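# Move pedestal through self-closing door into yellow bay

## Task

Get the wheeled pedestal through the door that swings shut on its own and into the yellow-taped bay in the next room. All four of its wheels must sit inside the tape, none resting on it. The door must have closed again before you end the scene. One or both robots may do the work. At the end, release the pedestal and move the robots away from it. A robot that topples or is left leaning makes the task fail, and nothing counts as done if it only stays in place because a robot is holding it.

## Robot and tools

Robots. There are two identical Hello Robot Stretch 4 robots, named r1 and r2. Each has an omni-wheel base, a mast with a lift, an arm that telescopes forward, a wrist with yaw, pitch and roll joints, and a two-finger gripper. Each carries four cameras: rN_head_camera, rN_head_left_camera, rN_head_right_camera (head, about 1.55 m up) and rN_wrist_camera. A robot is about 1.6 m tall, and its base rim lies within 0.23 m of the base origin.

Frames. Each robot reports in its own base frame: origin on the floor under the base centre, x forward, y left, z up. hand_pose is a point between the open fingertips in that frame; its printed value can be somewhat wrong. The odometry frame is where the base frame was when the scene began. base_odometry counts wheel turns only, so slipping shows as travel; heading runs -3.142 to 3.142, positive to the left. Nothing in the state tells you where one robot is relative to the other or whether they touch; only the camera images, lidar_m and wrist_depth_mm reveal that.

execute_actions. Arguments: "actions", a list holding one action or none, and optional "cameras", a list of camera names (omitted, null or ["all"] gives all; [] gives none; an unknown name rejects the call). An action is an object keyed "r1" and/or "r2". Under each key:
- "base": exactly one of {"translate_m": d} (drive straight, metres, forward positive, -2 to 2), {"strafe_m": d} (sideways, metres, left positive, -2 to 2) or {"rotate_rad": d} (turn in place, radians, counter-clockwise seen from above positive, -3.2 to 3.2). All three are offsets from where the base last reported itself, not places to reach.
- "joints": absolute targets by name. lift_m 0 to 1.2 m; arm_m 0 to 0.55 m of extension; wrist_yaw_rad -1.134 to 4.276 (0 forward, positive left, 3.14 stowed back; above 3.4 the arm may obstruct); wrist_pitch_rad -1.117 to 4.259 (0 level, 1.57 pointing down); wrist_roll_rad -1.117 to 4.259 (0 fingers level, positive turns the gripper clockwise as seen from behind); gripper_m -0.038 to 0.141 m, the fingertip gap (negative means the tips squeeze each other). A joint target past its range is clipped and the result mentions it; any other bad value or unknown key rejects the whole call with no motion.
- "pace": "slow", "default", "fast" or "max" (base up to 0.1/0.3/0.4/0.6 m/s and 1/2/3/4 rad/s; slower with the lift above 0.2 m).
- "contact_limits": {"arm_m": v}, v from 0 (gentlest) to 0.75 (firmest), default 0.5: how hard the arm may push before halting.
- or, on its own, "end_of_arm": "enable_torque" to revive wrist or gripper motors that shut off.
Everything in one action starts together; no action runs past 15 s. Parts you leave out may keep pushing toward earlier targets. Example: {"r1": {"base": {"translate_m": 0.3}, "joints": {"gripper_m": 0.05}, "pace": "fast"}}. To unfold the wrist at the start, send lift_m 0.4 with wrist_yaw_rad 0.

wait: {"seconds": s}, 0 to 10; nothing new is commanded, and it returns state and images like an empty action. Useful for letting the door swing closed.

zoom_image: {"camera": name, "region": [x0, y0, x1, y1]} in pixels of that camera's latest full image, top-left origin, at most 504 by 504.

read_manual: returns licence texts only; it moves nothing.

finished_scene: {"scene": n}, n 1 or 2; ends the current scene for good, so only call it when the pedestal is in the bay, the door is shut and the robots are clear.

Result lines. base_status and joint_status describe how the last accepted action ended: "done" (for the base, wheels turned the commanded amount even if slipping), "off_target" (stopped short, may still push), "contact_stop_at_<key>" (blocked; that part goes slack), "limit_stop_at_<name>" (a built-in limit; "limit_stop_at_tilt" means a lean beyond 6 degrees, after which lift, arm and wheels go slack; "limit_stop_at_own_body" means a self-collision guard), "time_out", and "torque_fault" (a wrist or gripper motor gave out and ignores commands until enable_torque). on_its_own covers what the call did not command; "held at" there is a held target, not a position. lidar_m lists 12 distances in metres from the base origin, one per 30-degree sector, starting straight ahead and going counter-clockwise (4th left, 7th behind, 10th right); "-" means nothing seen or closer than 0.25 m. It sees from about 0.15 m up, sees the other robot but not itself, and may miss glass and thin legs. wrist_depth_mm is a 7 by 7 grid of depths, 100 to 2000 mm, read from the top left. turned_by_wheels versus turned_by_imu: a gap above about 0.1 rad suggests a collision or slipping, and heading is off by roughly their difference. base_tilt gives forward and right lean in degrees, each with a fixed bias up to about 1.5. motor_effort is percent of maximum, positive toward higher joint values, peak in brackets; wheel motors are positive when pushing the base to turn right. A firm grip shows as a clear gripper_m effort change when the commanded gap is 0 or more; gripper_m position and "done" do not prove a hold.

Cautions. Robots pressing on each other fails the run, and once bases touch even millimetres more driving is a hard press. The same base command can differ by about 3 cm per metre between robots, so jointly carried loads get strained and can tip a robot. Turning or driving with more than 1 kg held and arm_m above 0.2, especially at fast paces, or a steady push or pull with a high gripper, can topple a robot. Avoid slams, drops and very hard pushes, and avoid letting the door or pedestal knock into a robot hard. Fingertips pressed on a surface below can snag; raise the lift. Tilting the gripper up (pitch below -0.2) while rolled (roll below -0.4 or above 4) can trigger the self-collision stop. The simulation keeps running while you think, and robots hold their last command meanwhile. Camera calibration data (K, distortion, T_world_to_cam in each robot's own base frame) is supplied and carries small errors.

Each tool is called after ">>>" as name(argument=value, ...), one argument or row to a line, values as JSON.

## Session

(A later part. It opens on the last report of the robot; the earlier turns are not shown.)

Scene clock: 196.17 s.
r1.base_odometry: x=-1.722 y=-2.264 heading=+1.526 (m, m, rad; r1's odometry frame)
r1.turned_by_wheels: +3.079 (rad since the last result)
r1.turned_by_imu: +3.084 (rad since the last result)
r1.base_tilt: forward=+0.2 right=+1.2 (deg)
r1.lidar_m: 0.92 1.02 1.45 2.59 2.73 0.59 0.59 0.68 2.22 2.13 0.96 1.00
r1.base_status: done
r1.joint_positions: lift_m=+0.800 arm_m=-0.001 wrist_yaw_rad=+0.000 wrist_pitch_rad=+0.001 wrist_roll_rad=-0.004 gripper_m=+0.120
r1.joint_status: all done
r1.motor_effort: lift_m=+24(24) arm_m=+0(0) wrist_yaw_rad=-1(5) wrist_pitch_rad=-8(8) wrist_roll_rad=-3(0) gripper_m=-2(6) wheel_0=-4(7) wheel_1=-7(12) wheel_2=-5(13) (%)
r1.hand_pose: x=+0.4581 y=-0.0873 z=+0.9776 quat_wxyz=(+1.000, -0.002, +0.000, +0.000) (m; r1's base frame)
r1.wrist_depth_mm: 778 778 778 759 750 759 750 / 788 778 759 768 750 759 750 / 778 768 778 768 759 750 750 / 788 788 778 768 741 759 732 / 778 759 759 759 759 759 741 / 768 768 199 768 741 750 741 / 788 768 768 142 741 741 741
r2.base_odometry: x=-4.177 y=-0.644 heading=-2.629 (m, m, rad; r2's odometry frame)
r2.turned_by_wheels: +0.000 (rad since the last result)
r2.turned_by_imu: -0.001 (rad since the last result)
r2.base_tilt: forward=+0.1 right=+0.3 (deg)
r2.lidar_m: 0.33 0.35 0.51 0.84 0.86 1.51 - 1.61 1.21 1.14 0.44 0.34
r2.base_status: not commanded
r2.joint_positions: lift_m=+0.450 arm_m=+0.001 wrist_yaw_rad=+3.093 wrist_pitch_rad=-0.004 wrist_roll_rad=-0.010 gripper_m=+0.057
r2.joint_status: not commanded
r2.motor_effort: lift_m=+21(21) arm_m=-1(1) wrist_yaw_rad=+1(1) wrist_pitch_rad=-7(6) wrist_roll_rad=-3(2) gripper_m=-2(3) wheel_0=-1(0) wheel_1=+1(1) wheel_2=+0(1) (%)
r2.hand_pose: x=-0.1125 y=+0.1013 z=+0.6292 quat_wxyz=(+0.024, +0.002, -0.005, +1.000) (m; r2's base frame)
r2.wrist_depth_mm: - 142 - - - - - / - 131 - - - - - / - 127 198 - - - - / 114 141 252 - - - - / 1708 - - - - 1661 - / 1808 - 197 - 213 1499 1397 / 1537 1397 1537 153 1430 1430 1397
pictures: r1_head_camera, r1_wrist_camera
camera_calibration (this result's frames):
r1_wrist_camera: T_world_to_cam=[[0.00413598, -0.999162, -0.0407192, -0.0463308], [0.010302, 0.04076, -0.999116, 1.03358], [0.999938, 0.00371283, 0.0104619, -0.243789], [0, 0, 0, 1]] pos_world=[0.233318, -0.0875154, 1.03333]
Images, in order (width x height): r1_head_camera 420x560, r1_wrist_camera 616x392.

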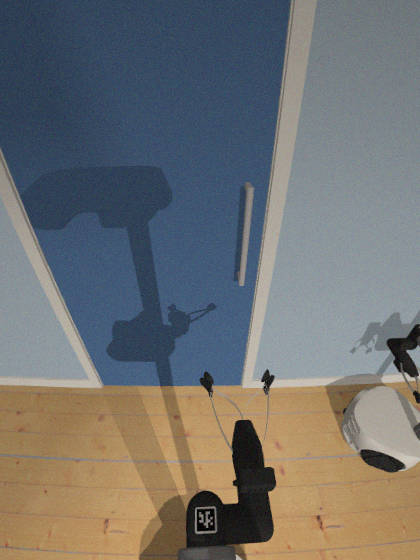

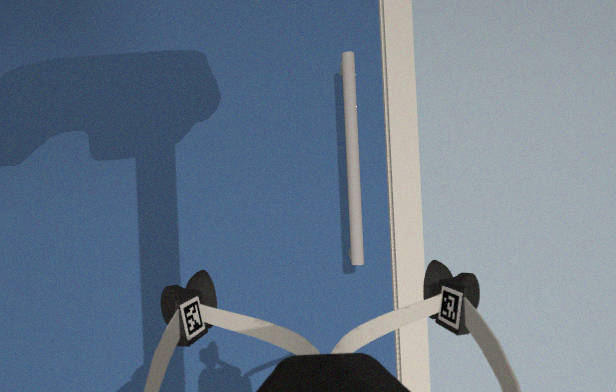

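>>> execute_actions(
  actions=[
    {"r1": {"base": {"strafe_m": -0.085}, "joints": {"lift_m": 0.85, "arm_m": 0.3}}},
  ],
  cameras=["r1_head_camera", "r1_wrist_camera"],
)

Scene clock: 200.60 s.
r1.base_odometry: x=-1.637 y=-2.267 heading=+1.526 (m, m, rad; r1's odometry frame)
r1.turned_by_wheels: +0.000 (rad since the last result)
r1.turned_by_imu: -0.001 (rad since the last result)
r1.base_tilt: forward=+0.1 right=+1.2 (deg)
r1.lidar_m: 0.92 1.02 1.45 2.67 2.82 0.61 0.60 2.83 2.12 2.03 0.87 1.01
r1.base_status: done
r1.joint_positions: lift_m=+0.850 arm_m=+0.298 wrist_yaw_rad=+0.000 wrist_pitch_rad=+0.001 wrist_roll_rad=-0.004 gripper_m=+0.120
r1.joint_status: all done
r1.motor_effort: lift_m=+24(25) arm_m=+9(10) wrist_yaw_rad=+1(1) wrist_pitch_rad=-8(7) wrist_roll_rad=-2(1) gripper_m=-2(0) wheel_0=+3(12) wheel_1=-6(12) wheel_2=+0(2) (%)
r1.hand_pose: x=+0.7578 y=-0.0874 z=+1.0276 quat_wxyz=(+1.000, -0.002, +0.000, +0.000) (m; r1's base frame)
r1.wrist_depth_mm: 484 473 469 462 449 455 452 / 477 473 469 462 459 459 455 / 477 473 469 466 442 455 452 / 477 469 469 459 449 455 452 / 473 466 466 462 445 452 452 / 473 466 200 466 445 452 452 / 473 466 466 142 442 455 452
r2.base_odometry: x=-4.177 y=-0.644 heading=-2.629 (m, m, rad; r2's odometry frame)
r2.turned_by_wheels: +0.000 (rad since the last result)
r2.turned_by_imu: -0.001 (rad since the last result)
r2.base_tilt: forward=+0.1 right=+0.4 (deg)
r2.lidar_m: 0.31 0.35 0.48 0.73 0.89 1.05 - 1.62 1.15 1.15 0.47 0.34
r2.base_status: not commanded
r2.joint_positions: lift_m=+0.450 arm_m=+0.001 wrist_yaw_rad=+3.093 wrist_pitch_rad=-0.004 wrist_roll_rad=-0.010 gripper_m=+0.057
r2.joint_status: not commanded
r2.motor_effort: lift_m=+21(21) arm_m=-1(0) wrist_yaw_rad=+1(1) wrist_pitch_rad=-7(7) wrist_roll_rad=-3(3) gripper_m=-2(1) wheel_0=+0(1) wheel_1=+1(1) wheel_2=+1(0) (%)
r2.hand_pose: x=-0.1125 y=+0.1013 z=+0.6292 quat_wxyz=(+0.024, +0.002, -0.005, +1.000) (m; r2's base frame)
r2.wrist_depth_mm: - 142 - - - - 917 / - 131 - - - - 960 / - 127 197 - - - 904 / 114 140 253 - - - 917 / 1708 - - - - 1661 891 / 1808 - 197 - 213 1430 1430 / 1499 1430 1537 152 1464 1430 1430
pictures: r1_head_camera, r1_wrist_camera
camera_calibration (this result's frames):
r1_wrist_camera: T_world_to_cam=[[0.00378033, -0.999163, -0.040719, -0.045368], [0.0103929, 0.0407564, -0.999115, 1.08039], [0.999939, 0.0033538, 0.0105383, -0.544021], [0, 0, 0, 1]] pos_world=[0.532931, -0.0875382, 1.08332]
Images, in order (width x height): r1_head_camera 420x560, r1_wrist_camera 616x392.

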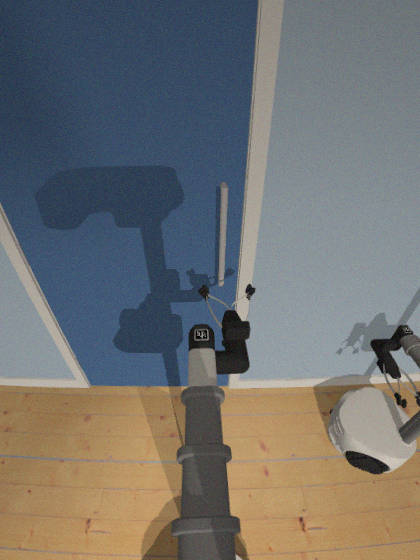

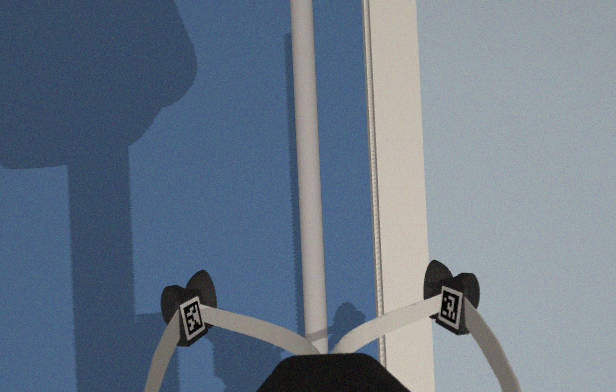

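>>> execute_actions(
  actions=[
    {"r1": {"joints": {"arm_m": 0.475, "gripper_m": 0.08}, "contact_limits": {"arm_m": 0.2}}},
  ],
  cameras=["r1_head_camera", "r1_wrist_camera"],
)

Scene clock: 203.57 s.
r1.base_odometry: x=-1.637 y=-2.267 heading=+1.526 (m, m, rad; r1's odometry frame)
r1.turned_by_wheels: +0.000 (rad since the last result)
r1.turned_by_imu: +0.000 (rad since the last result)
r1.base_tilt: forward=+0.2 right=+1.2 (deg)
r1.lidar_m: 0.91 1.02 1.45 2.67 2.80 0.61 0.62 2.85 2.09 2.04 0.89 1.00
r1.base_status: not commanded
r1.joint_positions: lift_m=+0.850 arm_m=+0.473 wrist_yaw_rad=+0.000 wrist_pitch_rad=+0.001 wrist_roll_rad=-0.004 gripper_m=+0.080
r1.joint_status: all done
r1.motor_effort: lift_m=+24(24) arm_m=+9(9) wrist_yaw_rad=+1(1) wrist_pitch_rad=-8(8) wrist_roll_rad=-2(1) gripper_m=+0(3) wheel_0=+3(3) wheel_1=-6(6) wheel_2=+0(0) (%)
r1.contact_limits: arm_m 0.2
r1.hand_pose: x=+0.9328 y=-0.0874 z=+1.0276 quat_wxyz=(+1.000, -0.002, +0.000, +0.000) (m; r1's base frame)
r1.wrist_depth_mm: 298 296 294 287 289 273 283 / 297 294 293 290 289 273 282 / 297 294 291 289 287 273 282 / 297 294 291 287 287 273 281 / 296 294 291 224 287 273 281 / 294 293 211 223 197 272 281 / 297 293 291 144 285 271 281
r2.base_odometry: x=-4.177 y=-0.644 heading=-2.629 (m, m, rad; r2's odometry frame)
r2.turned_by_wheels: +0.000 (rad since the last result)
r2.turned_by_imu: -0.001 (rad since the last result)
r2.base_tilt: forward=+0.4 right=+0.4 (deg)
r2.lidar_m: 0.32 0.33 0.51 0.78 0.89 1.03 - 1.63 1.21 1.13 0.48 0.34
r2.base_status: not commanded
r2.joint_positions: lift_m=+0.450 arm_m=+0.001 wrist_yaw_rad=+3.093 wrist_pitch_rad=-0.004 wrist_roll_rad=-0.010 gripper_m=+0.057
r2.joint_status: not commanded
r2.motor_effort: lift_m=+21(21) arm_m=+0(0) wrist_yaw_rad=+1(0) wrist_pitch_rad=-7(6) wrist_roll_rad=-3(3) gripper_m=-2(2) wheel_0=+0(0) wheel_1=+1(1) wheel_2=+1(1) (%)
r2.hand_pose: x=-0.1125 y=+0.1013 z=+0.6292 quat_wxyz=(+0.024, +0.002, -0.005, +1.000) (m; r2's base frame)
r2.wrist_depth_mm: - 142 - - - - 917 / - 130 - - - - 960 / - 127 197 - - - 904 / 114 140 252 - - - 904 / 1708 - - - - 1708 904 / 1808 - 197 - 213 1430 1397 / 1537 1397 1537 152 1430 1430 1397
pictures: r1_head_camera, r1_wrist_camera
camera_calibration (this result's frames):
r1_wrist_camera: T_world_to_cam=[[0.00377644, -0.999164, -0.0407189, -0.0460273], [0.0103878, 0.0407561, -0.999115, 1.07857], [0.999939, 0.00335012, 0.0105331, -0.719023], [0, 0, 0, 1]] pos_world=[0.707949, -0.0875385, 1.08332]
Images, in order (width x height): r1_head_camera 420x560, r1_wrist_camera 616x392.

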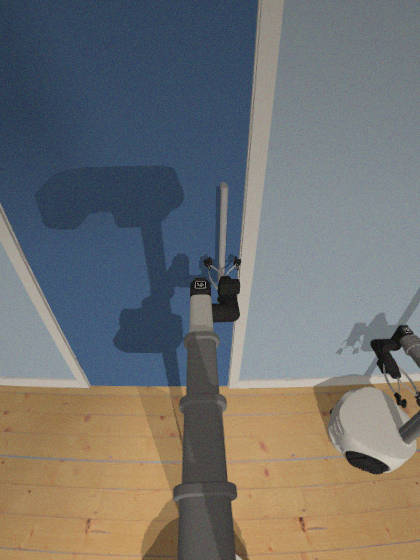

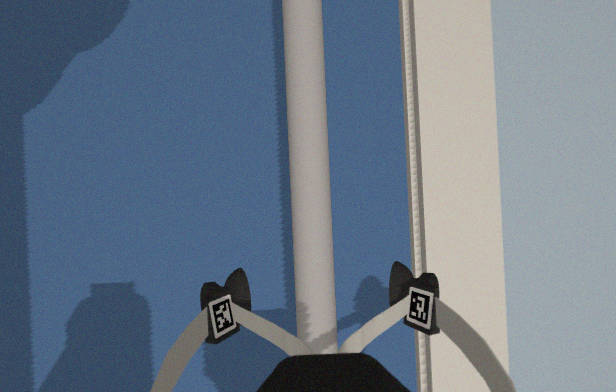

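>>> execute_actions(
  actions=[
    {"r1": {"joints": {"arm_m": 0.492}, "contact_limits": {"arm_m": 0.2}}},
  ],
  cameras=[],
)

>>> execute_actions(
  actions=[
    {"r1": {"joints": {"gripper_m": -0.03}}},
  ],
  cameras=["r1_wrist_camera"],
)

Scene clock: 206.93 s.
r1.base_odometry: x=-1.637 y=-2.267 heading=+1.526 (m, m, rad; r1's odometry frame)
r1.turned_by_wheels: +0.000 (rad since the last result)
r1.turned_by_imu: +0.000 (rad since the last result)
r1.base_tilt: forward=+0.1 right=+1.1 (deg)
r1.lidar_m: 0.91 1.03 1.44 2.68 2.84 0.62 0.60 2.84 2.12 2.04 0.89 1.01
r1.base_status: not commanded
r1.joint_positions: lift_m=+0.850 arm_m=+0.490 wrist_yaw_rad=+0.000 wrist_pitch_rad=+0.001 wrist_roll_rad=-0.004 gripper_m=+0.080
r1.joint_status: all done
r1.motor_effort: lift_m=+24(24) arm_m=+9(11) wrist_yaw_rad=+0(1) wrist_pitch_rad=-8(8) wrist_roll_rad=-1(0) gripper_m=+0(3) wheel_0=+3(3) wheel_1=-6(6) wheel_2=+0(0) (%)
r1.contact_limits: arm_m 0.2
r1.hand_pose: x=+0.9498 y=-0.0874 z=+1.0276 quat_wxyz=(+1.000, -0.002, +0.000, +0.000) (m; r1's base frame)
r1.wrist_depth_mm: 281 278 276 206 272 255 267 / 281 277 276 273 271 256 266 / 278 278 276 272 272 255 267 / 279 277 274 272 271 256 266 / 279 277 274 205 272 255 265 / 279 274 211 204 197 256 266 / 279 276 273 144 268 254 265
r2.base_odometry: x=-4.177 y=-0.644 heading=-2.629 (m, m, rad; r2's odometry frame)
r2.turned_by_wheels: +0.000 (rad since the last result)
r2.turned_by_imu: -0.001 (rad since the last result)
r2.base_tilt: forward=+0.0 right=+0.2 (deg)
r2.lidar_m: 0.32 0.34 0.48 0.79 0.89 1.05 - 1.64 1.20 1.15 0.48 0.35
r2.base_status: not commanded
r2.joint_positions: lift_m=+0.450 arm_m=+0.001 wrist_yaw_rad=+3.093 wrist_pitch_rad=-0.004 wrist_roll_rad=-0.010 gripper_m=+0.057
r2.joint_status: not commanded
r2.motor_effort: lift_m=+21(21) arm_m=-1(1) wrist_yaw_rad=+1(1) wrist_pitch_rad=-7(7) wrist_roll_rad=-2(3) gripper_m=-2(2) wheel_0=+0(0) wheel_1=+1(1) wheel_2=+0(1) (%)
r2.hand_pose: x=-0.1125 y=+0.1013 z=+0.6292 quat_wxyz=(+0.024, +0.002, -0.005, +1.000) (m; r2's base frame)
r2.wrist_depth_mm: - 142 - - - - 904 / - 131 - - - - 946 / - 127 198 - - - 904 / 114 141 253 - - - 904 / 1708 - - - - 1661 917 / 1863 - 197 - 213 1464 1397 / 1499 1397 1576 152 1499 1464 1397
pictures: none
No camera images: the call's "cameras" was empty. Leave "cameras" out to get every camera's image.

Scene clock: 208.73 s.
r1.base_odometry: x=-1.637 y=-2.267 heading=+1.526 (m, m, rad; r1's odometry frame)
r1.turned_by_wheels: +0.000 (rad since the last result)
r1.turned_by_imu: +0.000 (rad since the last result)
r1.base_tilt: forward=+0.2 right=+1.2 (deg)
r1.lidar_m: 0.90 1.02 1.42 2.68 2.81 0.61 0.61 2.86 2.13 2.04 0.89 1.01
r1.base_status: not commanded
r1.joint_positions: lift_m=+0.850 arm_m=+0.491 wrist_yaw_rad=+0.007 wrist_pitch_rad=+0.001 wrist_roll_rad=-0.004 gripper_m=-0.029
r1.joint_status: all done
r1.on_its_own: wrist_yaw_rad is at rest, and its effort (-21) is outside its rest range (-13 to +13)
r1.motor_effort: lift_m=+24(24) arm_m=+4(9) wrist_yaw_rad=-21(21) wrist_pitch_rad=-8(7) wrist_roll_rad=-3(1) gripper_m=-22(21) wheel_0=+3(3) wheel_1=-6(6) wheel_2=+1(1) (%)
r1.hand_pose: x=+0.9514 y=-0.0853 z=+1.0276 quat_wxyz=(+1.000, -0.002, +0.000, +0.004) (m; r1's base frame)
r1.wrist_depth_mm: 279 277 273 268 268 254 264 / 279 276 273 270 267 253 262 / 279 276 274 203 268 252 264 / 279 273 273 204 268 253 263 / 279 274 273 268 267 251 262 / 277 276 206 197 182 251 262 / 278 277 271 195 266 249 262
r2.base_odometry: x=-4.177 y=-0.644 heading=-2.629 (m, m, rad; r2's odometry frame)
r2.turned_by_wheels: +0.000 (rad since the last result)
r2.turned_by_imu: +0.000 (rad since the last result)
r2.base_tilt: forward=+0.1 right=+0.3 (deg)
r2.lidar_m: 0.32 0.34 0.49 0.79 0.88 1.03 - 1.64 1.20 1.14 0.49 0.34
r2.base_status: not commanded
r2.joint_positions: lift_m=+0.450 arm_m=+0.001 wrist_yaw_rad=+3.093 wrist_pitch_rad=-0.004 wrist_roll_rad=-0.010 gripper_m=+0.057
r2.joint_status: not commanded
r2.motor_effort: lift_m=+21(21) arm_m=-1(0) wrist_yaw_rad=+1(1) wrist_pitch_rad=-7(6) wrist_roll_rad=-2(3) gripper_m=+1(2) wheel_0=+0(0) wheel_1=+1(1) wheel_2=+1(1) (%)
r2.hand_pose: x=-0.1125 y=+0.1013 z=+0.6292 quat_wxyz=(+0.024, +0.002, -0.005, +1.000) (m; r2's base frame)
r2.wrist_depth_mm: - 143 - - - - 917 / - 131 - - - - 917 / - 127 198 - - - 904 / 114 140 252 - - - 891 / 1708 - - - - 1708 891 / 1863 - 196 - 213 1430 1430 / 1499 1430 1537 152 1464 1397 1366
pictures: r1_wrist_camera
camera_calibration (this result's frames):
r1_wrist_camera: T_world_to_cam=[[0.0110913, -0.999109, -0.0407191, -0.0509396], [0.0100568, 0.040831, -0.999115, 1.07861], [0.999888, 0.010672, 0.0105007, -0.736962], [0, 0, 0, 1]] pos_world=[0.726597, -0.0870699, 1.08332]
Images, in order (width x height): r1_wrist_camera 616x392.

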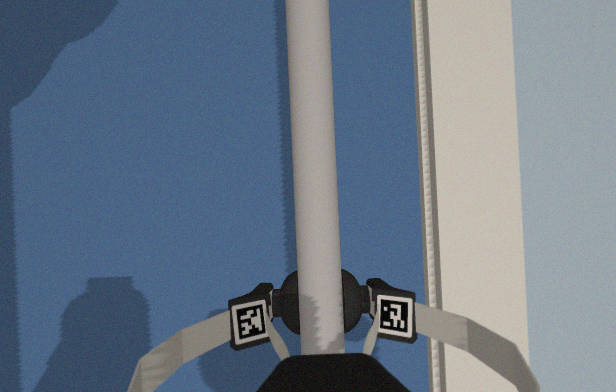

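>>> execute_actions(
  actions=[
    {"r1": {"base": {"strafe_m": 0.025}, "joints": {"arm_m": 0.29}, "contact_limits": {"arm_m": 0.75}, "pace": "slow"}, "r2": {"base": {"strafe_m": 0.4}}},
  ],
  cameras=["r1_head_camera", "r1_wrist_camera", "r2_head_left_camera"],
)

Scene clock: 213.27 s.
r1.base_odometry: x=-1.662 y=-2.266 heading=+1.525 (m, m, rad; r1's odometry frame)
r1.turned_by_wheels: +0.000 (rad since the last result)
r1.turned_by_imu: -0.001 (rad since the last result)
r1.base_tilt: forward=+0.2 right=+1.2 (deg)
r1.lidar_m: 0.92 1.02 1.41 2.64 2.77 0.60 0.61 2.89 2.15 2.05 0.63 0.61
r1.base_status: done
r1.joint_positions: lift_m=+0.850 arm_m=+0.292 wrist_yaw_rad=+0.000 wrist_pitch_rad=+0.001 wrist_roll_rad=-0.004 gripper_m=-0.030
r1.joint_status: all done
r1.motor_effort: lift_m=+24(24) arm_m=-9(15) wrist_yaw_rad=+1(32) wrist_pitch_rad=-7(8) wrist_roll_rad=-2(1) gripper_m=-13(25) wheel_0=-5(23) wheel_1=+3(6) wheel_2=-1(1) (%)
r1.contact_limits: arm_m 0.75
r1.hand_pose: x=+0.7510 y=-0.0874 z=+1.0276 quat_wxyz=(+1.000, -0.002, +0.000, +0.000) (m; r1's base frame)
r1.wrist_depth_mm: 484 480 473 473 455 466 462 / 484 477 477 473 452 466 459 / 480 480 477 473 452 462 462 / 484 480 473 473 459 462 459 / 484 473 473 466 466 466 459 / 484 477 473 200 183 459 459 / 484 477 473 286 449 300 462
r2.base_odometry: x=-3.981 y=-0.993 heading=-2.629 (m, m, rad; r2's odometry frame)
r2.turned_by_wheels: +0.000 (rad since the last result)
r2.turned_by_imu: -0.001 (rad since the last result)
r2.base_tilt: forward=+0.3 right=+0.2 (deg)
r2.lidar_m: 0.33 0.36 0.48 0.39 0.43 0.62 - 2.18 1.62 1.30 0.49 0.34
r2.base_status: done
r2.joint_positions: lift_m=+0.450 arm_m=+0.001 wrist_yaw_rad=+3.093 wrist_pitch_rad=-0.004 wrist_roll_rad=-0.010 gripper_m=+0.057
r2.joint_status: not commanded
r2.motor_effort: lift_m=+21(21) arm_m=-1(1) wrist_yaw_rad=+1(1) wrist_pitch_rad=-7(7) wrist_roll_rad=-2(3) gripper_m=+0(1) wheel_0=+1(9) wheel_1=-1(9) wheel_2=+0(1) (%)
r2.hand_pose: x=-0.1125 y=+0.1013 z=+0.6292 quat_wxyz=(+0.024, +0.002, -0.005, +1.000) (m; r2's base frame)
r2.wrist_depth_mm: - 142 - - - 820 - / - 130 - - - - - / - 127 198 - - - - / 114 141 253 - - - - / - - - - 1618 - - / - - 197 - 212 - - / 1499 1397 1537 152 1397 1576 1708
pictures: r1_head_camera, r1_wrist_camera, r2_head_left_camera
camera_calibration (this result's frames):
r1_wrist_camera: T_world_to_cam=[[0.00371781, -0.999164, -0.0407194, -0.0453125], [0.0103392, 0.0407559, -0.999116, 1.08051], [0.99994, 0.00329352, 0.010482, -0.537259], [0, 0, 0, 1]] pos_world=[0.526224, -0.0875421, 1.08334]
Images, in order (width x height): r1_head_camera 420x560, r1_wrist_camera 616x392, r2_head_left_camera 420x672.

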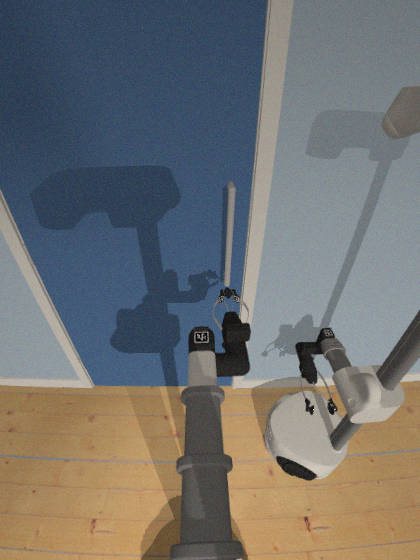

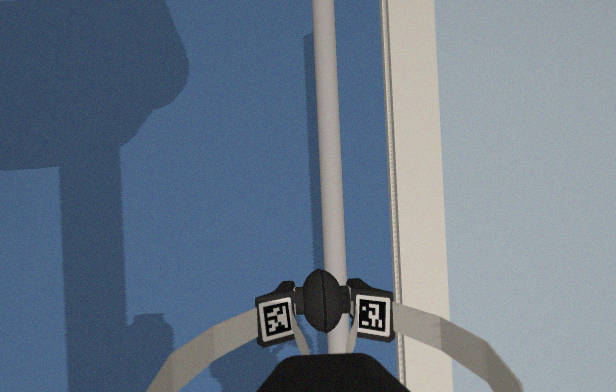

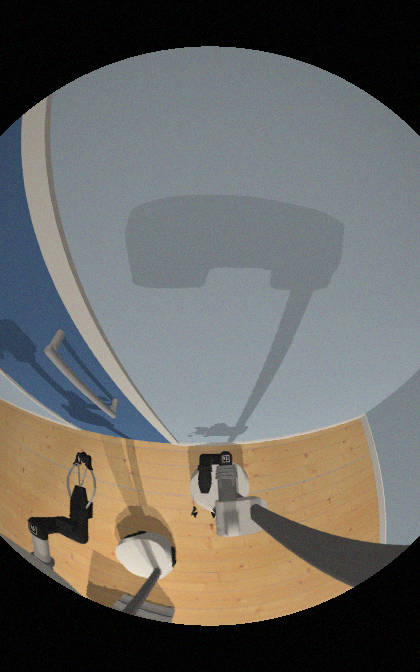

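>>> execute_actions(
  actions=[
    {"r1": {"base": {"strafe_m": -0.022}, "joints": {"gripper_m": 0.08}}},
  ],
  cameras=[],
)

>>> execute_actions(
  actions=[
    {"r1": {"joints": {"arm_m": 0.518}, "contact_limits": {"arm_m": 0.15}}},
  ],
  cameras=["r1_wrist_camera"],
)

>>> execute_actions(
  actions=[
    {"r1": {"joints": {"gripper_m": -0.038}}},
  ],
  cameras=["r1_wrist_camera", "r1_head_camera"],
)

Scene clock: 223.00 s.
r1.base_odometry: x=-1.640 y=-2.267 heading=+1.525 (m, m, rad; r1's odometry frame)
r1.turned_by_wheels: +0.000 (rad since the last result)
r1.turned_by_imu: -0.001 (rad since the last result)
r1.base_tilt: forward=+0.2 right=+1.2 (deg)
r1.lidar_m: 0.91 1.01 1.42 2.67 2.81 0.60 0.61 2.84 2.12 2.03 0.63 0.60
r1.base_status: done
r1.joint_positions: lift_m=+0.850 arm_m=+0.292 wrist_yaw_rad=+0.000 wrist_pitch_rad=+0.001 wrist_roll_rad=-0.004 gripper_m=+0.080
r1.joint_status: all done
r1.motor_effort: lift_m=+23(24) arm_m=-9(9) wrist_yaw_rad=+1(1) wrist_pitch_rad=-8(7) wrist_roll_rad=+0(1) gripper_m=-2(12) wheel_0=+2(10) wheel_1=-4(14) wheel_2=+0(1) (%)
r1.hand_pose: x=+0.7510 y=-0.0874 z=+1.0276 quat_wxyz=(+1.000, -0.002, +0.000, +0.000) (m; r1's base frame)
r1.wrist_depth_mm: 484 480 477 469 462 466 459 / 480 480 469 469 466 466 459 / 480 480 477 469 459 462 459 / 484 480 473 469 452 462 455 / 480 473 473 466 455 462 455 / 484 480 213 473 197 462 455 / 484 469 477 144 452 459 452
r2.base_odometry: x=-3.981 y=-0.993 heading=-2.629 (m, m, rad; r2's odometry frame)
r2.turned_by_wheels: +0.000 (rad since the last result)
r2.turned_by_imu: -0.001 (rad since the last result)
r2.base_tilt: forward=+0.1 right=+0.3 (deg)
r2.lidar_m: 0.33 0.37 0.37 0.35 0.43 0.60 - 2.18 1.62 1.28 0.49 0.36
r2.base_status: not commanded
r2.joint_positions: lift_m=+0.450 arm_m=+0.001 wrist_yaw_rad=+3.093 wrist_pitch_rad=-0.004 wrist_roll_rad=-0.010 gripper_m=+0.057
r2.joint_status: not commanded
r2.motor_effort: lift_m=+21(21) arm_m=+0(0) wrist_yaw_rad=+1(1) wrist_pitch_rad=-6(6) wrist_roll_rad=-3(3) gripper_m=-4(4) wheel_0=+1(1) wheel_1=-1(1) wheel_2=+0(0) (%)
r2.hand_pose: x=-0.1125 y=+0.1013 z=+0.6292 quat_wxyz=(+0.024, +0.002, -0.005, +1.000) (m; r2's base frame)
r2.wrist_depth_mm: - 142 - - - 809 - / - 131 - - - - - / - 127 197 - - - - / 114 140 251 - - - - / - - - - 1464 - - / - - 197 - 213 - - / 1576 1464 1576 153 1397 1537 1661
pictures: none
No camera images: the call's "cameras" was empty. Leave "cameras" out to get every camera's image.

Scene clock: 224.80 s.
r1.base_odometry: x=-1.640 y=-2.267 heading=+1.525 (m, m, rad; r1's odometry frame)
r1.turned_by_wheels: +0.000 (rad since the last result)
r1.turned_by_imu: +0.000 (rad since the last result)
r1.base_tilt: forward=+0.2 right=+1.1 (deg)
r1.lidar_m: 0.91 1.02 1.45 2.67 2.81 0.61 0.60 2.86 2.11 2.04 0.63 0.60
r1.base_status: not commanded
r1.joint_positions: lift_m=+0.850 arm_m=+0.516 wrist_yaw_rad=+0.000 wrist_pitch_rad=+0.001 wrist_roll_rad=-0.004 gripper_m=+0.080
r1.joint_status: all done
r1.motor_effort: lift_m=+23(24) arm_m=+9(7) wrist_yaw_rad=+0(1) wrist_pitch_rad=-7(8) wrist_roll_rad=-2(1) gripper_m=-3(4) wheel_0=+2(2) wheel_1=-4(4) wheel_2=+0(0) (%)
r1.contact_limits: arm_m 0.15
r1.hand_pose: x=+0.9758 y=-0.0874 z=+1.0276 quat_wxyz=(+1.000, -0.002, +0.000, +0.000) (m; r1's base frame)
r1.wrist_depth_mm: 253 252 250 183 246 229 241 / 253 252 249 178 245 230 240 / 253 252 250 177 246 229 240 / 253 251 249 178 245 229 240 / 253 251 248 179 244 230 239 / 252 251 211 178 196 229 239 / 253 250 247 144 245 229 234
r2.base_odometry: x=-3.981 y=-0.993 heading=-2.629 (m, m, rad; r2's odometry frame)
r2.turned_by_wheels: +0.000 (rad since the last result)
r2.turned_by_imu: +0.000 (rad since the last result)
r2.base_tilt: forward=+0.2 right=+0.4 (deg)
r2.lidar_m: 0.33 0.35 0.41 0.39 0.50 0.60 - 2.17 1.61 1.29 0.49 0.34
r2.base_status: not commanded
r2.joint_positions: lift_m=+0.450 arm_m=+0.001 wrist_yaw_rad=+3.093 wrist_pitch_rad=-0.004 wrist_roll_rad=-0.010 gripper_m=+0.057
r2.joint_status: not commanded
r2.motor_effort: lift_m=+21(21) arm_m=-1(1) wrist_yaw_rad=+1(0) wrist_pitch_rad=-7(7) wrist_roll_rad=-3(3) gripper_m=-2(2) wheel_0=+1(1) wheel_1=-1(1) wheel_2=+0(0) (%)
r2.hand_pose: x=-0.1125 y=+0.1013 z=+0.6292 quat_wxyz=(+0.024, +0.002, -0.005, +1.000) (m; r2's base frame)
r2.wrist_depth_mm: - 142 - - - 798 - / - 131 - - - - - / - 127 198 - - - - / 114 140 252 - - - - / - - - - 1464 - - / - - 197 - 213 - - / 1537 1430 1499 153 1397 1576 1708
pictures: r1_wrist_camera
camera_calibration (this result's frames):
r1_wrist_camera: T_world_to_cam=[[0.00380342, -0.999163, -0.0407192, -0.046207], [0.0103682, 0.0407567, -0.999115, 1.07816], [0.999939, 0.00337788, 0.0105145, -0.761992], [0, 0, 0, 1]] pos_world=[0.750942, -0.0875367, 1.08334]
Images, in order (width x height): r1_wrist_camera 616x392.

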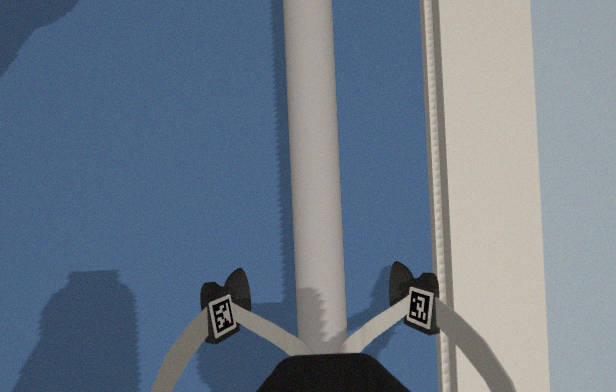

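Scene clock: 226.63 s.
r1.base_odometry: x=-1.640 y=-2.267 heading=+1.525 (m, m, rad; r1's odometry frame)
r1.turned_by_wheels: +0.000 (rad since the last result)
r1.turned_by_imu: +0.000 (rad since the last result)
r1.base_tilt: forward=+0.2 right=+1.3 (deg)
r1.lidar_m: 0.88 1.03 1.46 2.66 2.80 0.61 0.59 2.83 2.11 2.04 0.63 0.59
r1.base_status: not commanded
r1.joint_positions: lift_m=+0.850 arm_m=+0.517 wrist_yaw_rad=+0.006 wrist_pitch_rad=+0.001 wrist_roll_rad=-0.004 gripper_m=-0.037
r1.joint_status: all done
r1.on_its_own: wrist_yaw_rad is at rest, and its effort (-16) is outside its rest range (-13 to +13)
r1.motor_effort: lift_m=+24(24) arm_m=+3(9) wrist_yaw_rad=-16(17) wrist_pitch_rad=-8(8) wrist_roll_rad=-3(0) gripper_m=-22(23) wheel_0=+2(2) wheel_1=-4(4) wheel_2=+0(0) (%)
r1.hand_pose: x=+0.9774 y=-0.0857 z=+1.0276 quat_wxyz=(+1.000, -0.002, +0.000, +0.003) (m; r1's base frame)
r1.wrist_depth_mm: 253 250 248 176 243 228 238 / 252 250 247 174 244 227 236 / 251 249 246 175 243 228 236 / 251 250 247 177 242 227 237 / 250 249 247 178 242 226 230 / 252 249 247 174 180 225 231 / 250 248 244 168 241 187 230
r2.base_odometry: x=-3.981 y=-0.993 heading=-2.629 (m, m, rad; r2's odometry frame)
r2.turned_by_wheels: +0.000 (rad since the last result)
r2.turned_by_imu: +0.000 (rad since the last result)
r2.base_tilt: forward=+0.1 right=+0.2 (deg)
r2.lidar_m: 0.31 0.36 0.40 0.40 0.49 0.61 - 2.19 1.61 1.31 0.47 0.35
r2.base_status: not commanded
r2.joint_positions: lift_m=+0.450 arm_m=+0.001 wrist_yaw_rad=+3.093 wrist_pitch_rad=-0.004 wrist_roll_rad=-0.010 gripper_m=+0.057
r2.joint_status: not commanded
r2.motor_effort: lift_m=+21(21) arm_m=-1(1) wrist_yaw_rad=+1(1) wrist_pitch_rad=-6(6) wrist_roll_rad=-3(2) gripper_m=-2(1) wheel_0=+1(1) wheel_1=-1(1) wheel_2=+0(0) (%)
r2.hand_pose: x=-0.1125 y=+0.1013 z=+0.6292 quat_wxyz=(+0.024, +0.002, -0.005, +1.000) (m; r2's base frame)
r2.wrist_depth_mm: - 142 - - - 820 - / - 130 - - - - - / - 127 198 - - - - / 114 140 252 - - - - / - - - - 1430 - - / - - 197 - 212 - - / 1464 1430 1537 153 1397 1537 1661
pictures: r1_head_camera, r1_wrist_camera
camera_calibration (this result's frames):
r1_wrist_camera: T_world_to_cam=[[0.00963752, -0.999124, -0.0407194, -0.0502271], [0.0101226, 0.0408167, -0.999115, 1.07832], [0.999902, 0.00921681, 0.0105071, -0.763081], [0, 0, 0, 1]] pos_world=[0.752575, -0.0871634, 1.08334]
Images, in order (width x height): r1_head_camera 420x560, r1_wrist_camera 616x392.

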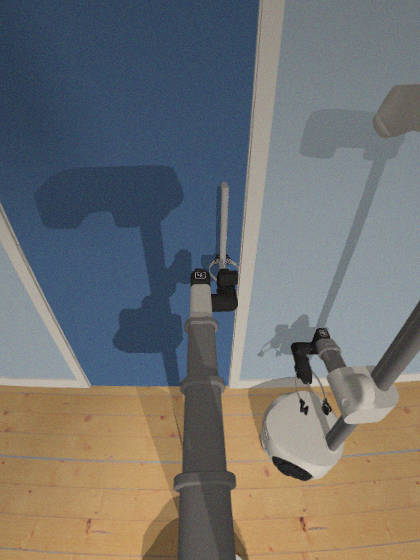

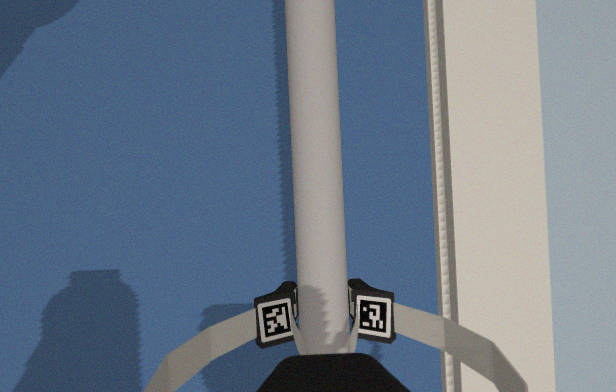

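>>> execute_actions(
  actions=[
    {"r1": {"joints": {"arm_m": 0.36}, "contact_limits": {"arm_m": 0.75}, "pace": "slow"}},
  ],
  cameras=["r1_head_camera", "r1_wrist_camera"],
)

Scene clock: 231.47 s.
torque_fault: r1.wrist_yaw_rad switched itself off since the last result.
r1.base_odometry: x=-1.640 y=-2.267 heading=+1.526 (m, m, rad; r1's odometry frame)
r1.turned_by_wheels: +0.000 (rad since the last result)
r1.turned_by_imu: -0.013 (rad since the last result)
r1.base_tilt: forward=+0.2 right=+1.2 (deg)
r1.lidar_m: 0.75 0.92 1.39 2.68 2.80 0.61 0.62 2.87 2.14 2.04 0.64 0.59
r1.base_status: not commanded
r1.joint_positions: lift_m=+0.850 arm_m=+0.362 wrist_yaw_rad=+0.148 wrist_pitch_rad=+0.001 wrist_roll_rad=-0.003 gripper_m=-0.037
r1.joint_status: all done
r1.on_its_own: wrist_yaw_rad is off since a torque_fault, until you send "end_of_arm": "enable_torque" (your +0.000 is given up)
r1.motor_effort: lift_m=+23(24) arm_m=-11(19) wrist_yaw_rad=+1(95) wrist_pitch_rad=-7(9) wrist_roll_rad=-3(2) gripper_m=-15(21) wheel_0=-2(13) wheel_1=+1(5) wheel_2=+5(22) (%)
r1.contact_limits: arm_m 0.75
r1.hand_pose: x=+0.8311 y=-0.0440 z=+1.0276 quat_wxyz=(+0.997, -0.002, +0.000, +0.074) (m; r1's base frame)
r1.wrist_depth_mm: 336 300 273 175 230 349 351 / 336 301 273 175 231 347 351 / 336 303 273 178 230 349 351 / 334 301 274 177 231 345 349 / 338 303 276 174 231 345 353 / 336 301 276 173 181 343 351 / 338 303 264 169 226 146 351
r2.base_odometry: x=-3.981 y=-0.993 heading=-2.629 (m, m, rad; r2's odometry frame)
r2.turned_by_wheels: +0.000 (rad since the last result)
r2.turned_by_imu: -0.001 (rad since the last result)
r2.base_tilt: forward=+0.1 right=+0.2 (deg)
r2.lidar_m: 0.33 0.35 0.40 0.38 0.43 0.60 - 2.18 1.62 1.29 0.48 0.35
r2.base_status: not commanded
r2.joint_positions: lift_m=+0.450 arm_m=+0.001 wrist_yaw_rad=+3.093 wrist_pitch_rad=-0.004 wrist_roll_rad=-0.010 gripper_m=+0.057
r2.joint_status: not commanded
r2.motor_effort: lift_m=+21(21) arm_m=-1(1) wrist_yaw_rad=+1(1) wrist_pitch_rad=-7(6) wrist_roll_rad=-3(3) gripper_m=-1(2) wheel_0=+1(1) wheel_1=-1(1) wheel_2=+0(0) (%)
r2.hand_pose: x=-0.1125 y=+0.1013 z=+0.6292 quat_wxyz=(+0.024, +0.002, -0.005, +1.000) (m; r2's base frame)
r2.wrist_depth_mm: - 143 - - - 798 - / - 131 - - - - - / - 127 198 - - - - / 114 140 252 - - - - / - - - - 1430 - - / - - 197 - 212 - - / 1537 1430 1537 153 1397 1537 1756
pictures: r1_head_camera, r1_wrist_camera
camera_calibration (this result's frames):
r1_wrist_camera: T_world_to_cam=[[0.150613, -0.98774, -0.041047, -0.123518], [0.00416011, 0.0421535, -0.999102, 1.08309], [0.988584, 0.150307, 0.010458, -0.601537], [0, 0, 0, 1]] pos_world=[0.608767, -0.0772444, 1.08334]
Images, in order (width x height): r1_head_camera 420x560, r1_wrist_camera 616x392.

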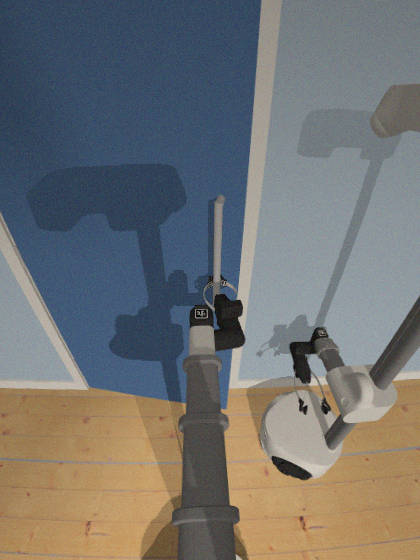

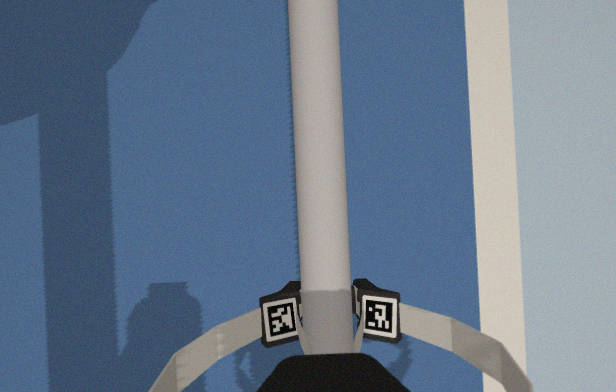

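>>> execute_actions(
  actions=[
    {"r1": {"joints": {"arm_m": 0.1}, "contact_limits": {"arm_m": 0.75}, "pace": "slow"}},
  ],
  cameras=["r1_head_camera", "r1_wrist_camera", "r2_head_left_camera"],
)

Scene clock: 236.40 s.
r1.base_odometry: x=-1.640 y=-2.267 heading=+1.525 (m, m, rad; r1's odometry frame)
r1.turned_by_wheels: +0.000 (rad since the last result)
r1.turned_by_imu: -0.005 (rad since the last result)
r1.base_tilt: forward=+0.2 right=+1.3 (deg)
r1.lidar_m: 0.49 0.66 1.40 2.67 2.80 0.60 0.62 2.87 2.13 2.04 0.63 0.60
r1.base_status: not commanded
r1.joint_positions: lift_m=+0.850 arm_m=+0.103 wrist_yaw_rad=+0.600 wrist_pitch_rad=+0.001 wrist_roll_rad=-0.003 gripper_m=-0.037
r1.joint_status: all done
r1.on_its_own: wrist_yaw_rad is off since a torque_fault, until you send "end_of_arm": "enable_torque" (your +0.000 is given up)
r1.motor_effort: lift_m=+24(23) arm_m=-19(21) wrist_yaw_rad=+2(1) wrist_pitch_rad=-9(10) wrist_roll_rad=-2(3) gripper_m=-23(24) wheel_0=-5(5) wheel_1=-3(3) wheel_2=+8(8) (%)
r1.contact_limits: arm_m 0.75
r1.hand_pose: x=+0.5617 y=+0.0909 z=+1.0274 quat_wxyz=(+0.955, -0.002, +0.000, +0.296) (m; r1's base frame)
r1.wrist_depth_mm: 1499 1118 654 179 227 170 144 / 1537 1118 661 176 228 172 146 / 1537 1160 683 174 230 173 146 / 1537 1160 707 176 233 174 147 / 1576 1138 723 178 234 175 148 / 1576 1160 741 177 178 170 149 / 1576 1160 521 169 218 154 150
r2.base_odometry: x=-3.981 y=-0.993 heading=-2.629 (m, m, rad; r2's odometry frame)
r2.turned_by_wheels: +0.000 (rad since the last result)
r2.turned_by_imu: -0.001 (rad since the last result)
r2.base_tilt: forward=+0.1 right=+0.3 (deg)
r2.lidar_m: 0.33 0.36 0.50 0.45 0.49 0.60 - 2.19 1.60 1.31 0.49 0.33
r2.base_status: not commanded
r2.joint_positions: lift_m=+0.450 arm_m=+0.001 wrist_yaw_rad=+3.093 wrist_pitch_rad=-0.004 wrist_roll_rad=-0.010 gripper_m=+0.057
r2.joint_status: not commanded
r2.motor_effort: lift_m=+21(21) arm_m=-1(0) wrist_yaw_rad=+1(1) wrist_pitch_rad=-6(7) wrist_roll_rad=-3(2) gripper_m=-2(3) wheel_0=+1(0) wheel_1=-1(1) wheel_2=+0(0) (%)
r2.hand_pose: x=-0.1125 y=+0.1013 z=+0.6292 quat_wxyz=(+0.024, +0.002, -0.005, +1.000) (m; r2's base frame)
r2.wrist_depth_mm: - 142 - - - 809 - / - 131 - - - - - / - 127 198 - - - - / 114 140 254 - - - - / - - - - 1464 - - / - - 197 - 212 - - / 1499 1397 1537 153 1397 1576 1661
pictures: r1_head_camera, r1_wrist_camera, r2_head_left_camera
camera_calibration (this result's frames):
r1_wrist_camera: T_world_to_cam=[[0.567537, -0.822336, -0.0408054, -0.199153], [-0.0151185, 0.0391435, -0.999119, 1.08945], [0.823209, 0.567655, 0.00978291, -0.299784], [0, 0, 0, 1]] pos_world=[0.376282, -0.0362417, 1.0833]
Images, in order (width x height): r1_head_camera 420x560, r1_wrist_camera 616x392, r2_head_left_camera 420x672.

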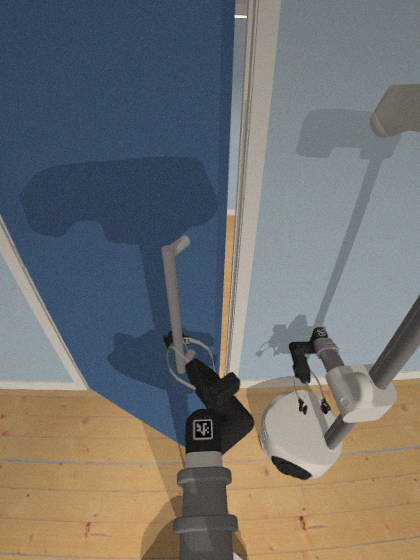

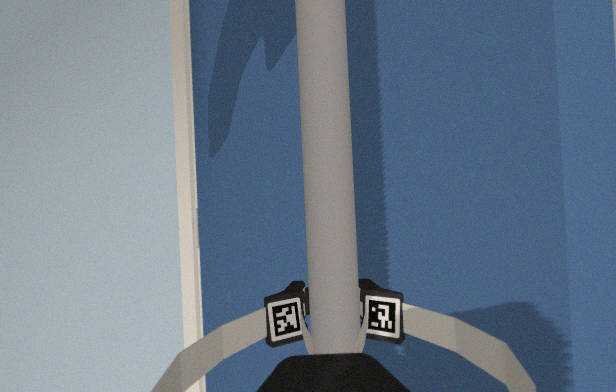

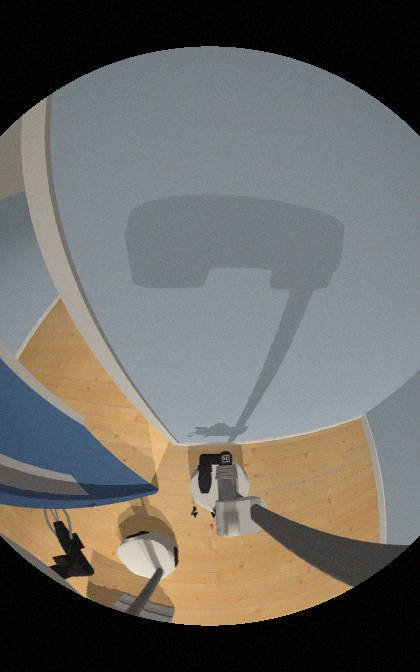

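>>> execute_actions(
  actions=[
    {"r2": {"base": {"translate_m": 0.06}}},
  ],
  cameras=[],
)

>>> execute_actions(
  actions=[
    {"r2": {"base": {"strafe_m": 0.36}, "pace": "slow"}},
  ],
  cameras=["r1_head_camera", "r2_head_left_camera", "r1_wrist_camera"],
)

Scene clock: 239.30 s.
r1.base_odometry: x=-1.640 y=-2.267 heading=+1.525 (m, m, rad; r1's odometry frame)
r1.turned_by_wheels: +0.000 (rad since the last result)
r1.turned_by_imu: +0.000 (rad since the last result)
r1.base_tilt: forward=+0.2 right=+1.2 (deg)
r1.lidar_m: 0.50 0.67 1.40 2.67 2.79 0.63 0.61 2.91 2.14 2.05 0.72 0.63
r1.base_status: not commanded
r1.joint_positions: lift_m=+0.850 arm_m=+0.103 wrist_yaw_rad=+0.600 wrist_pitch_rad=+0.001 wrist_roll_rad=-0.003 gripper_m=-0.037
r1.joint_status: not commanded
r1.on_its_own: wrist_yaw_rad is off since a torque_fault, until you send "end_of_arm": "enable_torque" (your +0.000 is given up)
r1.motor_effort: lift_m=+24(24) arm_m=-19(19) wrist_yaw_rad=+1(1) wrist_pitch_rad=-10(10) wrist_roll_rad=-1(1) gripper_m=-21(22) wheel_0=-5(5) wheel_1=-3(3) wheel_2=+8(8) (%)
r1.hand_pose: x=+0.5617 y=+0.0909 z=+1.0274 quat_wxyz=(+0.955, -0.002, +0.000, +0.296) (m; r1's base frame)
r1.wrist_depth_mm: 1499 1138 654 178 226 170 144 / 1537 1118 668 175 228 171 145 / 1537 1160 691 175 231 172 146 / 1537 1160 699 176 232 174 147 / 1499 1160 732 179 234 175 148 / 1576 1138 741 177 177 170 149 / 1618 1160 521 169 218 154 150
r2.base_odometry: x=-4.034 y=-1.022 heading=-2.629 (m, m, rad; r2's odometry frame)
r2.turned_by_wheels: +0.000 (rad since the last result)
r2.turned_by_imu: -0.001 (rad since the last result)
r2.base_tilt: forward=+0.1 right=+0.2 (deg)
r2.lidar_m: 0.28 0.29 0.38 0.48 0.49 0.66 - 2.20 1.60 1.06 0.40 0.29
r2.base_status: done
r2.joint_positions: lift_m=+0.450 arm_m=+0.001 wrist_yaw_rad=+3.093 wrist_pitch_rad=-0.004 wrist_roll_rad=-0.010 gripper_m=+0.057
r2.joint_status: not commanded
r2.motor_effort: lift_m=+21(21) arm_m=+0(1) wrist_yaw_rad=+0(1) wrist_pitch_rad=-7(6) wrist_roll_rad=-3(3) gripper_m=+0(1) wheel_0=+1(7) wheel_1=+2(6) wheel_2=+0(9) (%)
r2.hand_pose: x=-0.1125 y=+0.1013 z=+0.6292 quat_wxyz=(+0.024, +0.002, -0.005, +1.000) (m; r2's base frame)
r2.wrist_depth_mm: - 142 - - - 878 - / - 130 - - - - - / - 127 198 - - - - / 114 140 252 - - - - / - - - - 1618 - - / - - 198 - 212 - - / 1537 1397 1537 152 1160 1576 1708
pictures: none
No camera images: the call's "cameras" was empty. Leave "cameras" out to get every camera's image.

Scene clock: 244.07 s.
r1.base_odometry: x=-1.640 y=-2.267 heading=+1.526 (m, m, rad; r1's odometry frame)
r1.turned_by_wheels: +0.000 (rad since the last result)
r1.turned_by_imu: -0.001 (rad since the last result)
r1.base_tilt: forward=+0.1 right=+1.2 (deg)
r1.lidar_m: 0.47 0.62 1.40 2.67 2.78 0.61 0.61 2.90 2.15 2.04 1.39 0.51
r1.base_status: not commanded
r1.joint_positions: lift_m=+0.850 arm_m=+0.102 wrist_yaw_rad=+0.773 wrist_pitch_rad=+0.001 wrist_roll_rad=-0.003 gripper_m=-0.038
r1.joint_status: not commanded
r1.on_its_own: wrist_yaw_rad is off since a torque_fault, until you send "end_of_arm": "enable_torque" (your +0.000 is given up)
r1.motor_effort: lift_m=+24(24) arm_m=-8(19) wrist_yaw_rad=+1(1) wrist_pitch_rad=-7(10) wrist_roll_rad=-4(1) gripper_m=-17(25) wheel_0=-2(5) wheel_1=-3(3) wheel_2=+7(8) (%)
r1.hand_pose: x=+0.5399 y=+0.1390 z=+1.0276 quat_wxyz=(+0.926, -0.002, +0.000, +0.377) (m; r1's base frame)
r1.wrist_depth_mm: - 1618 1118 150 212 140 115 / - 1618 1138 148 214 142 116 / - 1708 1138 147 217 143 117 / - 1708 1138 147 221 145 118 / - 1756 1160 148 224 146 119 / - 1756 1160 149 181 147 120 / - 1708 1078 144 206 134 121
r2.base_odometry: x=-3.857 y=-1.336 heading=-2.629 (m, m, rad; r2's odometry frame)
r2.turned_by_wheels: +0.001 (rad since the last result)
r2.turned_by_imu: -0.007 (rad since the last result)
r2.base_tilt: forward=+0.3 right=+0.4 (deg)
r2.lidar_m: 0.25 3.35 0.66 0.26 0.25 0.25 0.33 2.70 1.99 1.11 0.39 0.28
r2.base_status: done
r2.joint_positions: lift_m=+0.450 arm_m=+0.001 wrist_yaw_rad=+3.093 wrist_pitch_rad=-0.004 wrist_roll_rad=-0.010 gripper_m=+0.057
r2.joint_status: not commanded
r2.motor_effort: lift_m=+21(21) arm_m=+0(0) wrist_yaw_rad=+1(0) wrist_pitch_rad=-6(7) wrist_roll_rad=-3(3) gripper_m=-3(2) wheel_0=-8(12) wheel_1=+10(27) wheel_2=+5(8) (%)
r2.hand_pose: x=-0.1125 y=+0.1013 z=+0.6292 quat_wxyz=(+0.024, +0.002, -0.005, +1.000) (m; r2's base frame)
r2.wrist_depth_mm: - 143 - 854 260 229 - / - 131 - - 258 229 210 / - 127 196 - 257 228 209 / 114 140 253 - 256 226 209 / - - - 1430 252 225 207 / - - 198 1464 213 222 205 / 1499 1464 1499 153 247 219 -
pictures: r1_head_camera, r1_wrist_camera, r2_head_left_camera
camera_calibration (this result's frames):
r1_wrist_camera: T_world_to_cam=[[0.700596, -0.712391, -0.0407971, -0.23437], [-0.0210945, 0.0364718, -0.999112, 1.09104], [0.713246, 0.700835, 0.0105245, -0.269082], [0, 0, 0, 1]] pos_world=[0.379136, -0.0181731, 1.08334]
Images, in order (width x height): r1_head_camera 420x560, r1_wrist_camera 616x392, r2_head_left_camera 420x672.

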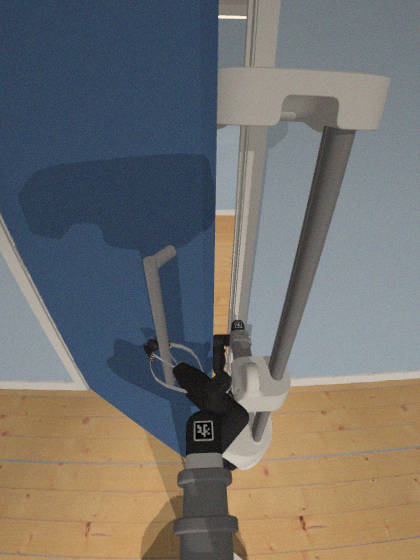

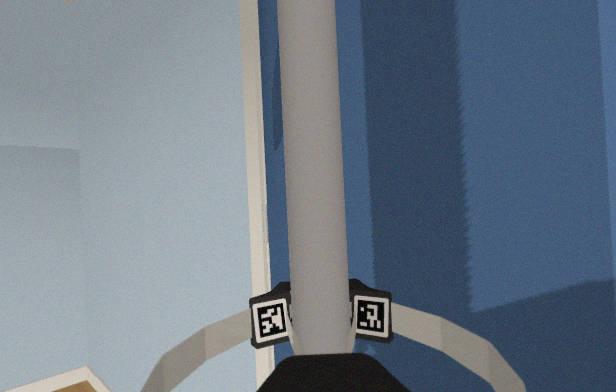

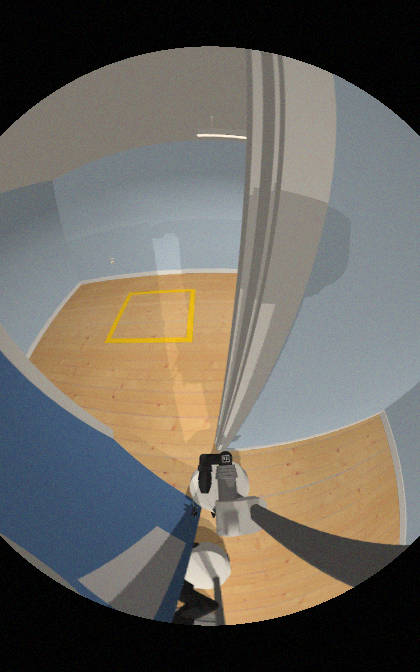

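>>> execute_actions(
  actions=[
    {"r1": {"joints": {"gripper_m": 0.14}}},
  ],
  cameras=[],
)

>>> execute_actions(
  actions=[
    {"r1": {"base": {"translate_m": -0.25}, "pace": "slow"}},
  ],
  cameras=["r1_head_camera", "r1_wrist_camera"],
)

Scene clock: 248.90 s.
r1.base_odometry: x=-1.640 y=-2.267 heading=+1.525 (m, m, rad; r1's odometry frame)
r1.turned_by_wheels: +0.000 (rad since the last result)
r1.turned_by_imu: -0.001 (rad since the last result)
r1.base_tilt: forward=+0.1 right=+1.1 (deg)
r1.lidar_m: 0.47 0.62 1.42 2.68 2.78 0.62 0.61 2.87 2.12 2.04 1.36 0.50
r1.base_status: not commanded
r1.joint_positions: lift_m=+0.850 arm_m=+0.101 wrist_yaw_rad=+0.798 wrist_pitch_rad=+0.001 wrist_roll_rad=-0.003 gripper_m=+0.140
r1.joint_status: all done
r1.on_its_own: wrist_yaw_rad is off since a torque_fault, until you send "end_of_arm": "enable_torque" (your +0.000 is given up)
r1.motor_effort: lift_m=+24(23) arm_m=-7(8) wrist_yaw_rad=+1(1) wrist_pitch_rad=-8(8) wrist_roll_rad=-1(2) gripper_m=+0(20) wheel_0=-2(2) wheel_1=-3(3) wheel_2=+4(7) (%)
r1.hand_pose: x=+0.5363 y=+0.1454 z=+1.0276 quat_wxyz=(+0.922, -0.002, +0.000, +0.388) (m; r1's base frame)
r1.wrist_depth_mm: - 1708 1182 149 224 145 120 / - 1756 1160 148 228 147 120 / - 1808 1182 146 231 149 121 / - 1808 1182 146 235 151 122 / - 1863 1205 147 220 152 124 / - 1863 218 148 187 149 125 / - 1921 1138 143 220 140 126
r2.base_odometry: x=-3.857 y=-1.336 heading=-2.629 (m, m, rad; r2's odometry frame)
r2.turned_by_wheels: +0.000 (rad since the last result)
r2.turned_by_imu: -0.001 (rad since the last result)
r2.base_tilt: forward=+0.1 right=+0.3 (deg)
r2.lidar_m: 0.27 3.36 0.66 0.27 0.25 0.25 0.35 2.71 1.99 1.09 0.42 0.29
r2.base_status: not commanded
r2.joint_positions: lift_m=+0.450 arm_m=+0.001 wrist_yaw_rad=+3.093 wrist_pitch_rad=-0.004 wrist_roll_rad=-0.010 gripper_m=+0.057
r2.joint_status: not commanded
r2.motor_effort: lift_m=+21(21) arm_m=-1(0) wrist_yaw_rad=+0(1) wrist_pitch_rad=-7(6) wrist_roll_rad=-3(3) gripper_m=-1(2) wheel_0=-8(8) wheel_1=+10(10) wheel_2=+5(5) (%)
r2.hand_pose: x=-0.1125 y=+0.1013 z=+0.6292 quat_wxyz=(+0.024, +0.002, -0.005, +1.000) (m; r2's base frame)
r2.wrist_depth_mm: - 142 - 854 259 229 - / - 131 - - 260 228 210 / - 127 198 - 257 227 209 / 114 140 252 - 255 227 208 / - - - 1464 254 224 207 / - - 198 1430 213 224 205 / 1537 1430 1537 152 247 220 -
pictures: none
No camera images: the call's "cameras" was empty. Leave "cameras" out to get every camera's image.

Scene clock: 252.67 s.
r1.base_odometry: x=-1.652 y=-2.516 heading=+1.525 (m, m, rad; r1's odometry frame)
r1.turned_by_wheels: -0.001 (rad since the last result)
r1.turned_by_imu: -0.001 (rad since the last result)
r1.base_tilt: forward=+0.2 right=+1.2 (deg)
r1.lidar_m: 0.71 0.94 1.75 2.67 2.80 0.38 0.37 2.87 2.14 2.04 1.70 0.78
r1.base_status: done
r1.joint_positions: lift_m=+0.850 arm_m=+0.101 wrist_yaw_rad=+0.778 wrist_pitch_rad=+0.001 wrist_roll_rad=-0.003 gripper_m=+0.140
r1.joint_status: not commanded
r1.on_its_own: wrist_yaw_rad is off since a torque_fault, until you send "end_of_arm": "enable_torque" (your +0.000 is given up)
r1.motor_effort: lift_m=+24(23) arm_m=-7(7) wrist_yaw_rad=+1(1) wrist_pitch_rad=-8(8) wrist_roll_rad=+0(3) gripper_m=+1(3) wheel_0=-6(7) wheel_1=-8(11) wheel_2=+5(12) (%)
r1.hand_pose: x=+0.5390 y=+0.1403 z=+1.0276 quat_wxyz=(+0.925, -0.002, +0.000, +0.379) (m; r1's base frame)
r1.wrist_depth_mm: - - 1576 1205 668 384 342 / - - 1576 1205 668 387 343 / - - 1576 1229 676 449 347 / - - 1618 1229 699 452 347 / - - 1618 1229 707 330 351 / - - 1430 1182 621 205 355 / - - 1618 144 647 466 334
r2.base_odometry: x=-3.857 y=-1.336 heading=-2.629 (m, m, rad; r2's odometry frame)
r2.turned_by_wheels: +0.000 (rad since the last result)
r2.turned_by_imu: -0.001 (rad since the last result)
r2.base_tilt: forward=+0.2 right=+0.2 (deg)
r2.lidar_m: 0.26 3.34 0.68 0.28 0.25 0.42 0.53 2.69 1.97 1.09 0.40 0.28
r2.base_status: not commanded
r2.joint_positions: lift_m=+0.450 arm_m=+0.001 wrist_yaw_rad=+3.093 wrist_pitch_rad=-0.004 wrist_roll_rad=-0.010 gripper_m=+0.057
r2.joint_status: not commanded
r2.motor_effort: lift_m=+21(21) arm_m=-1(1) wrist_yaw_rad=+1(1) wrist_pitch_rad=-6(7) wrist_roll_rad=-3(3) gripper_m=-1(2) wheel_0=-8(8) wheel_1=+10(10) wheel_2=+5(5) (%)
r2.hand_pose: x=-0.1125 y=+0.1013 z=+0.6292 quat_wxyz=(+0.024, +0.002, -0.005, +1.000) (m; r2's base frame)
r2.wrist_depth_mm: - 142 - 699 259 229 - / - 131 - 1138 258 229 210 / - 127 198 - 257 227 210 / 114 140 253 - 256 226 208 / - - - 1464 254 225 207 / - - 198 1430 211 224 206 / 1464 1430 1576 153 248 220 -
pictures: r1_head_camera, r1_wrist_camera
camera_calibration (this result's frames):
r1_wrist_camera: T_world_to_cam=[[0.704206, -0.708822, -0.0407977, -0.235221], [-0.0213325, 0.0363124, -0.999113, 1.0911], [0.709675, 0.704452, 0.0104505, -0.2679], [0, 0, 0, 1]] pos_world=[0.379042, -0.0176276, 1.08334]
Images, in order (width x height): r1_head_camera 420x560, r1_wrist_camera 616x392.

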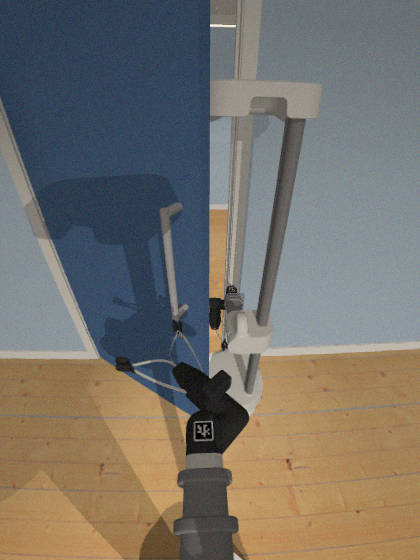

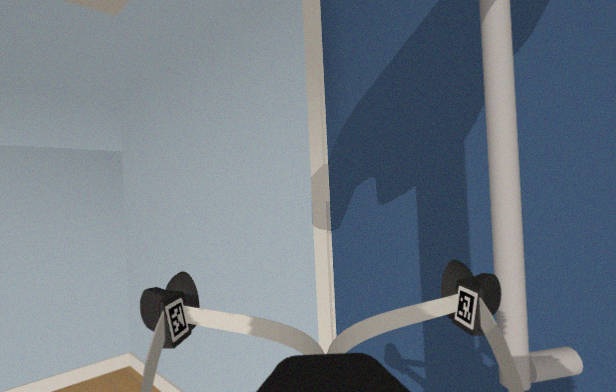

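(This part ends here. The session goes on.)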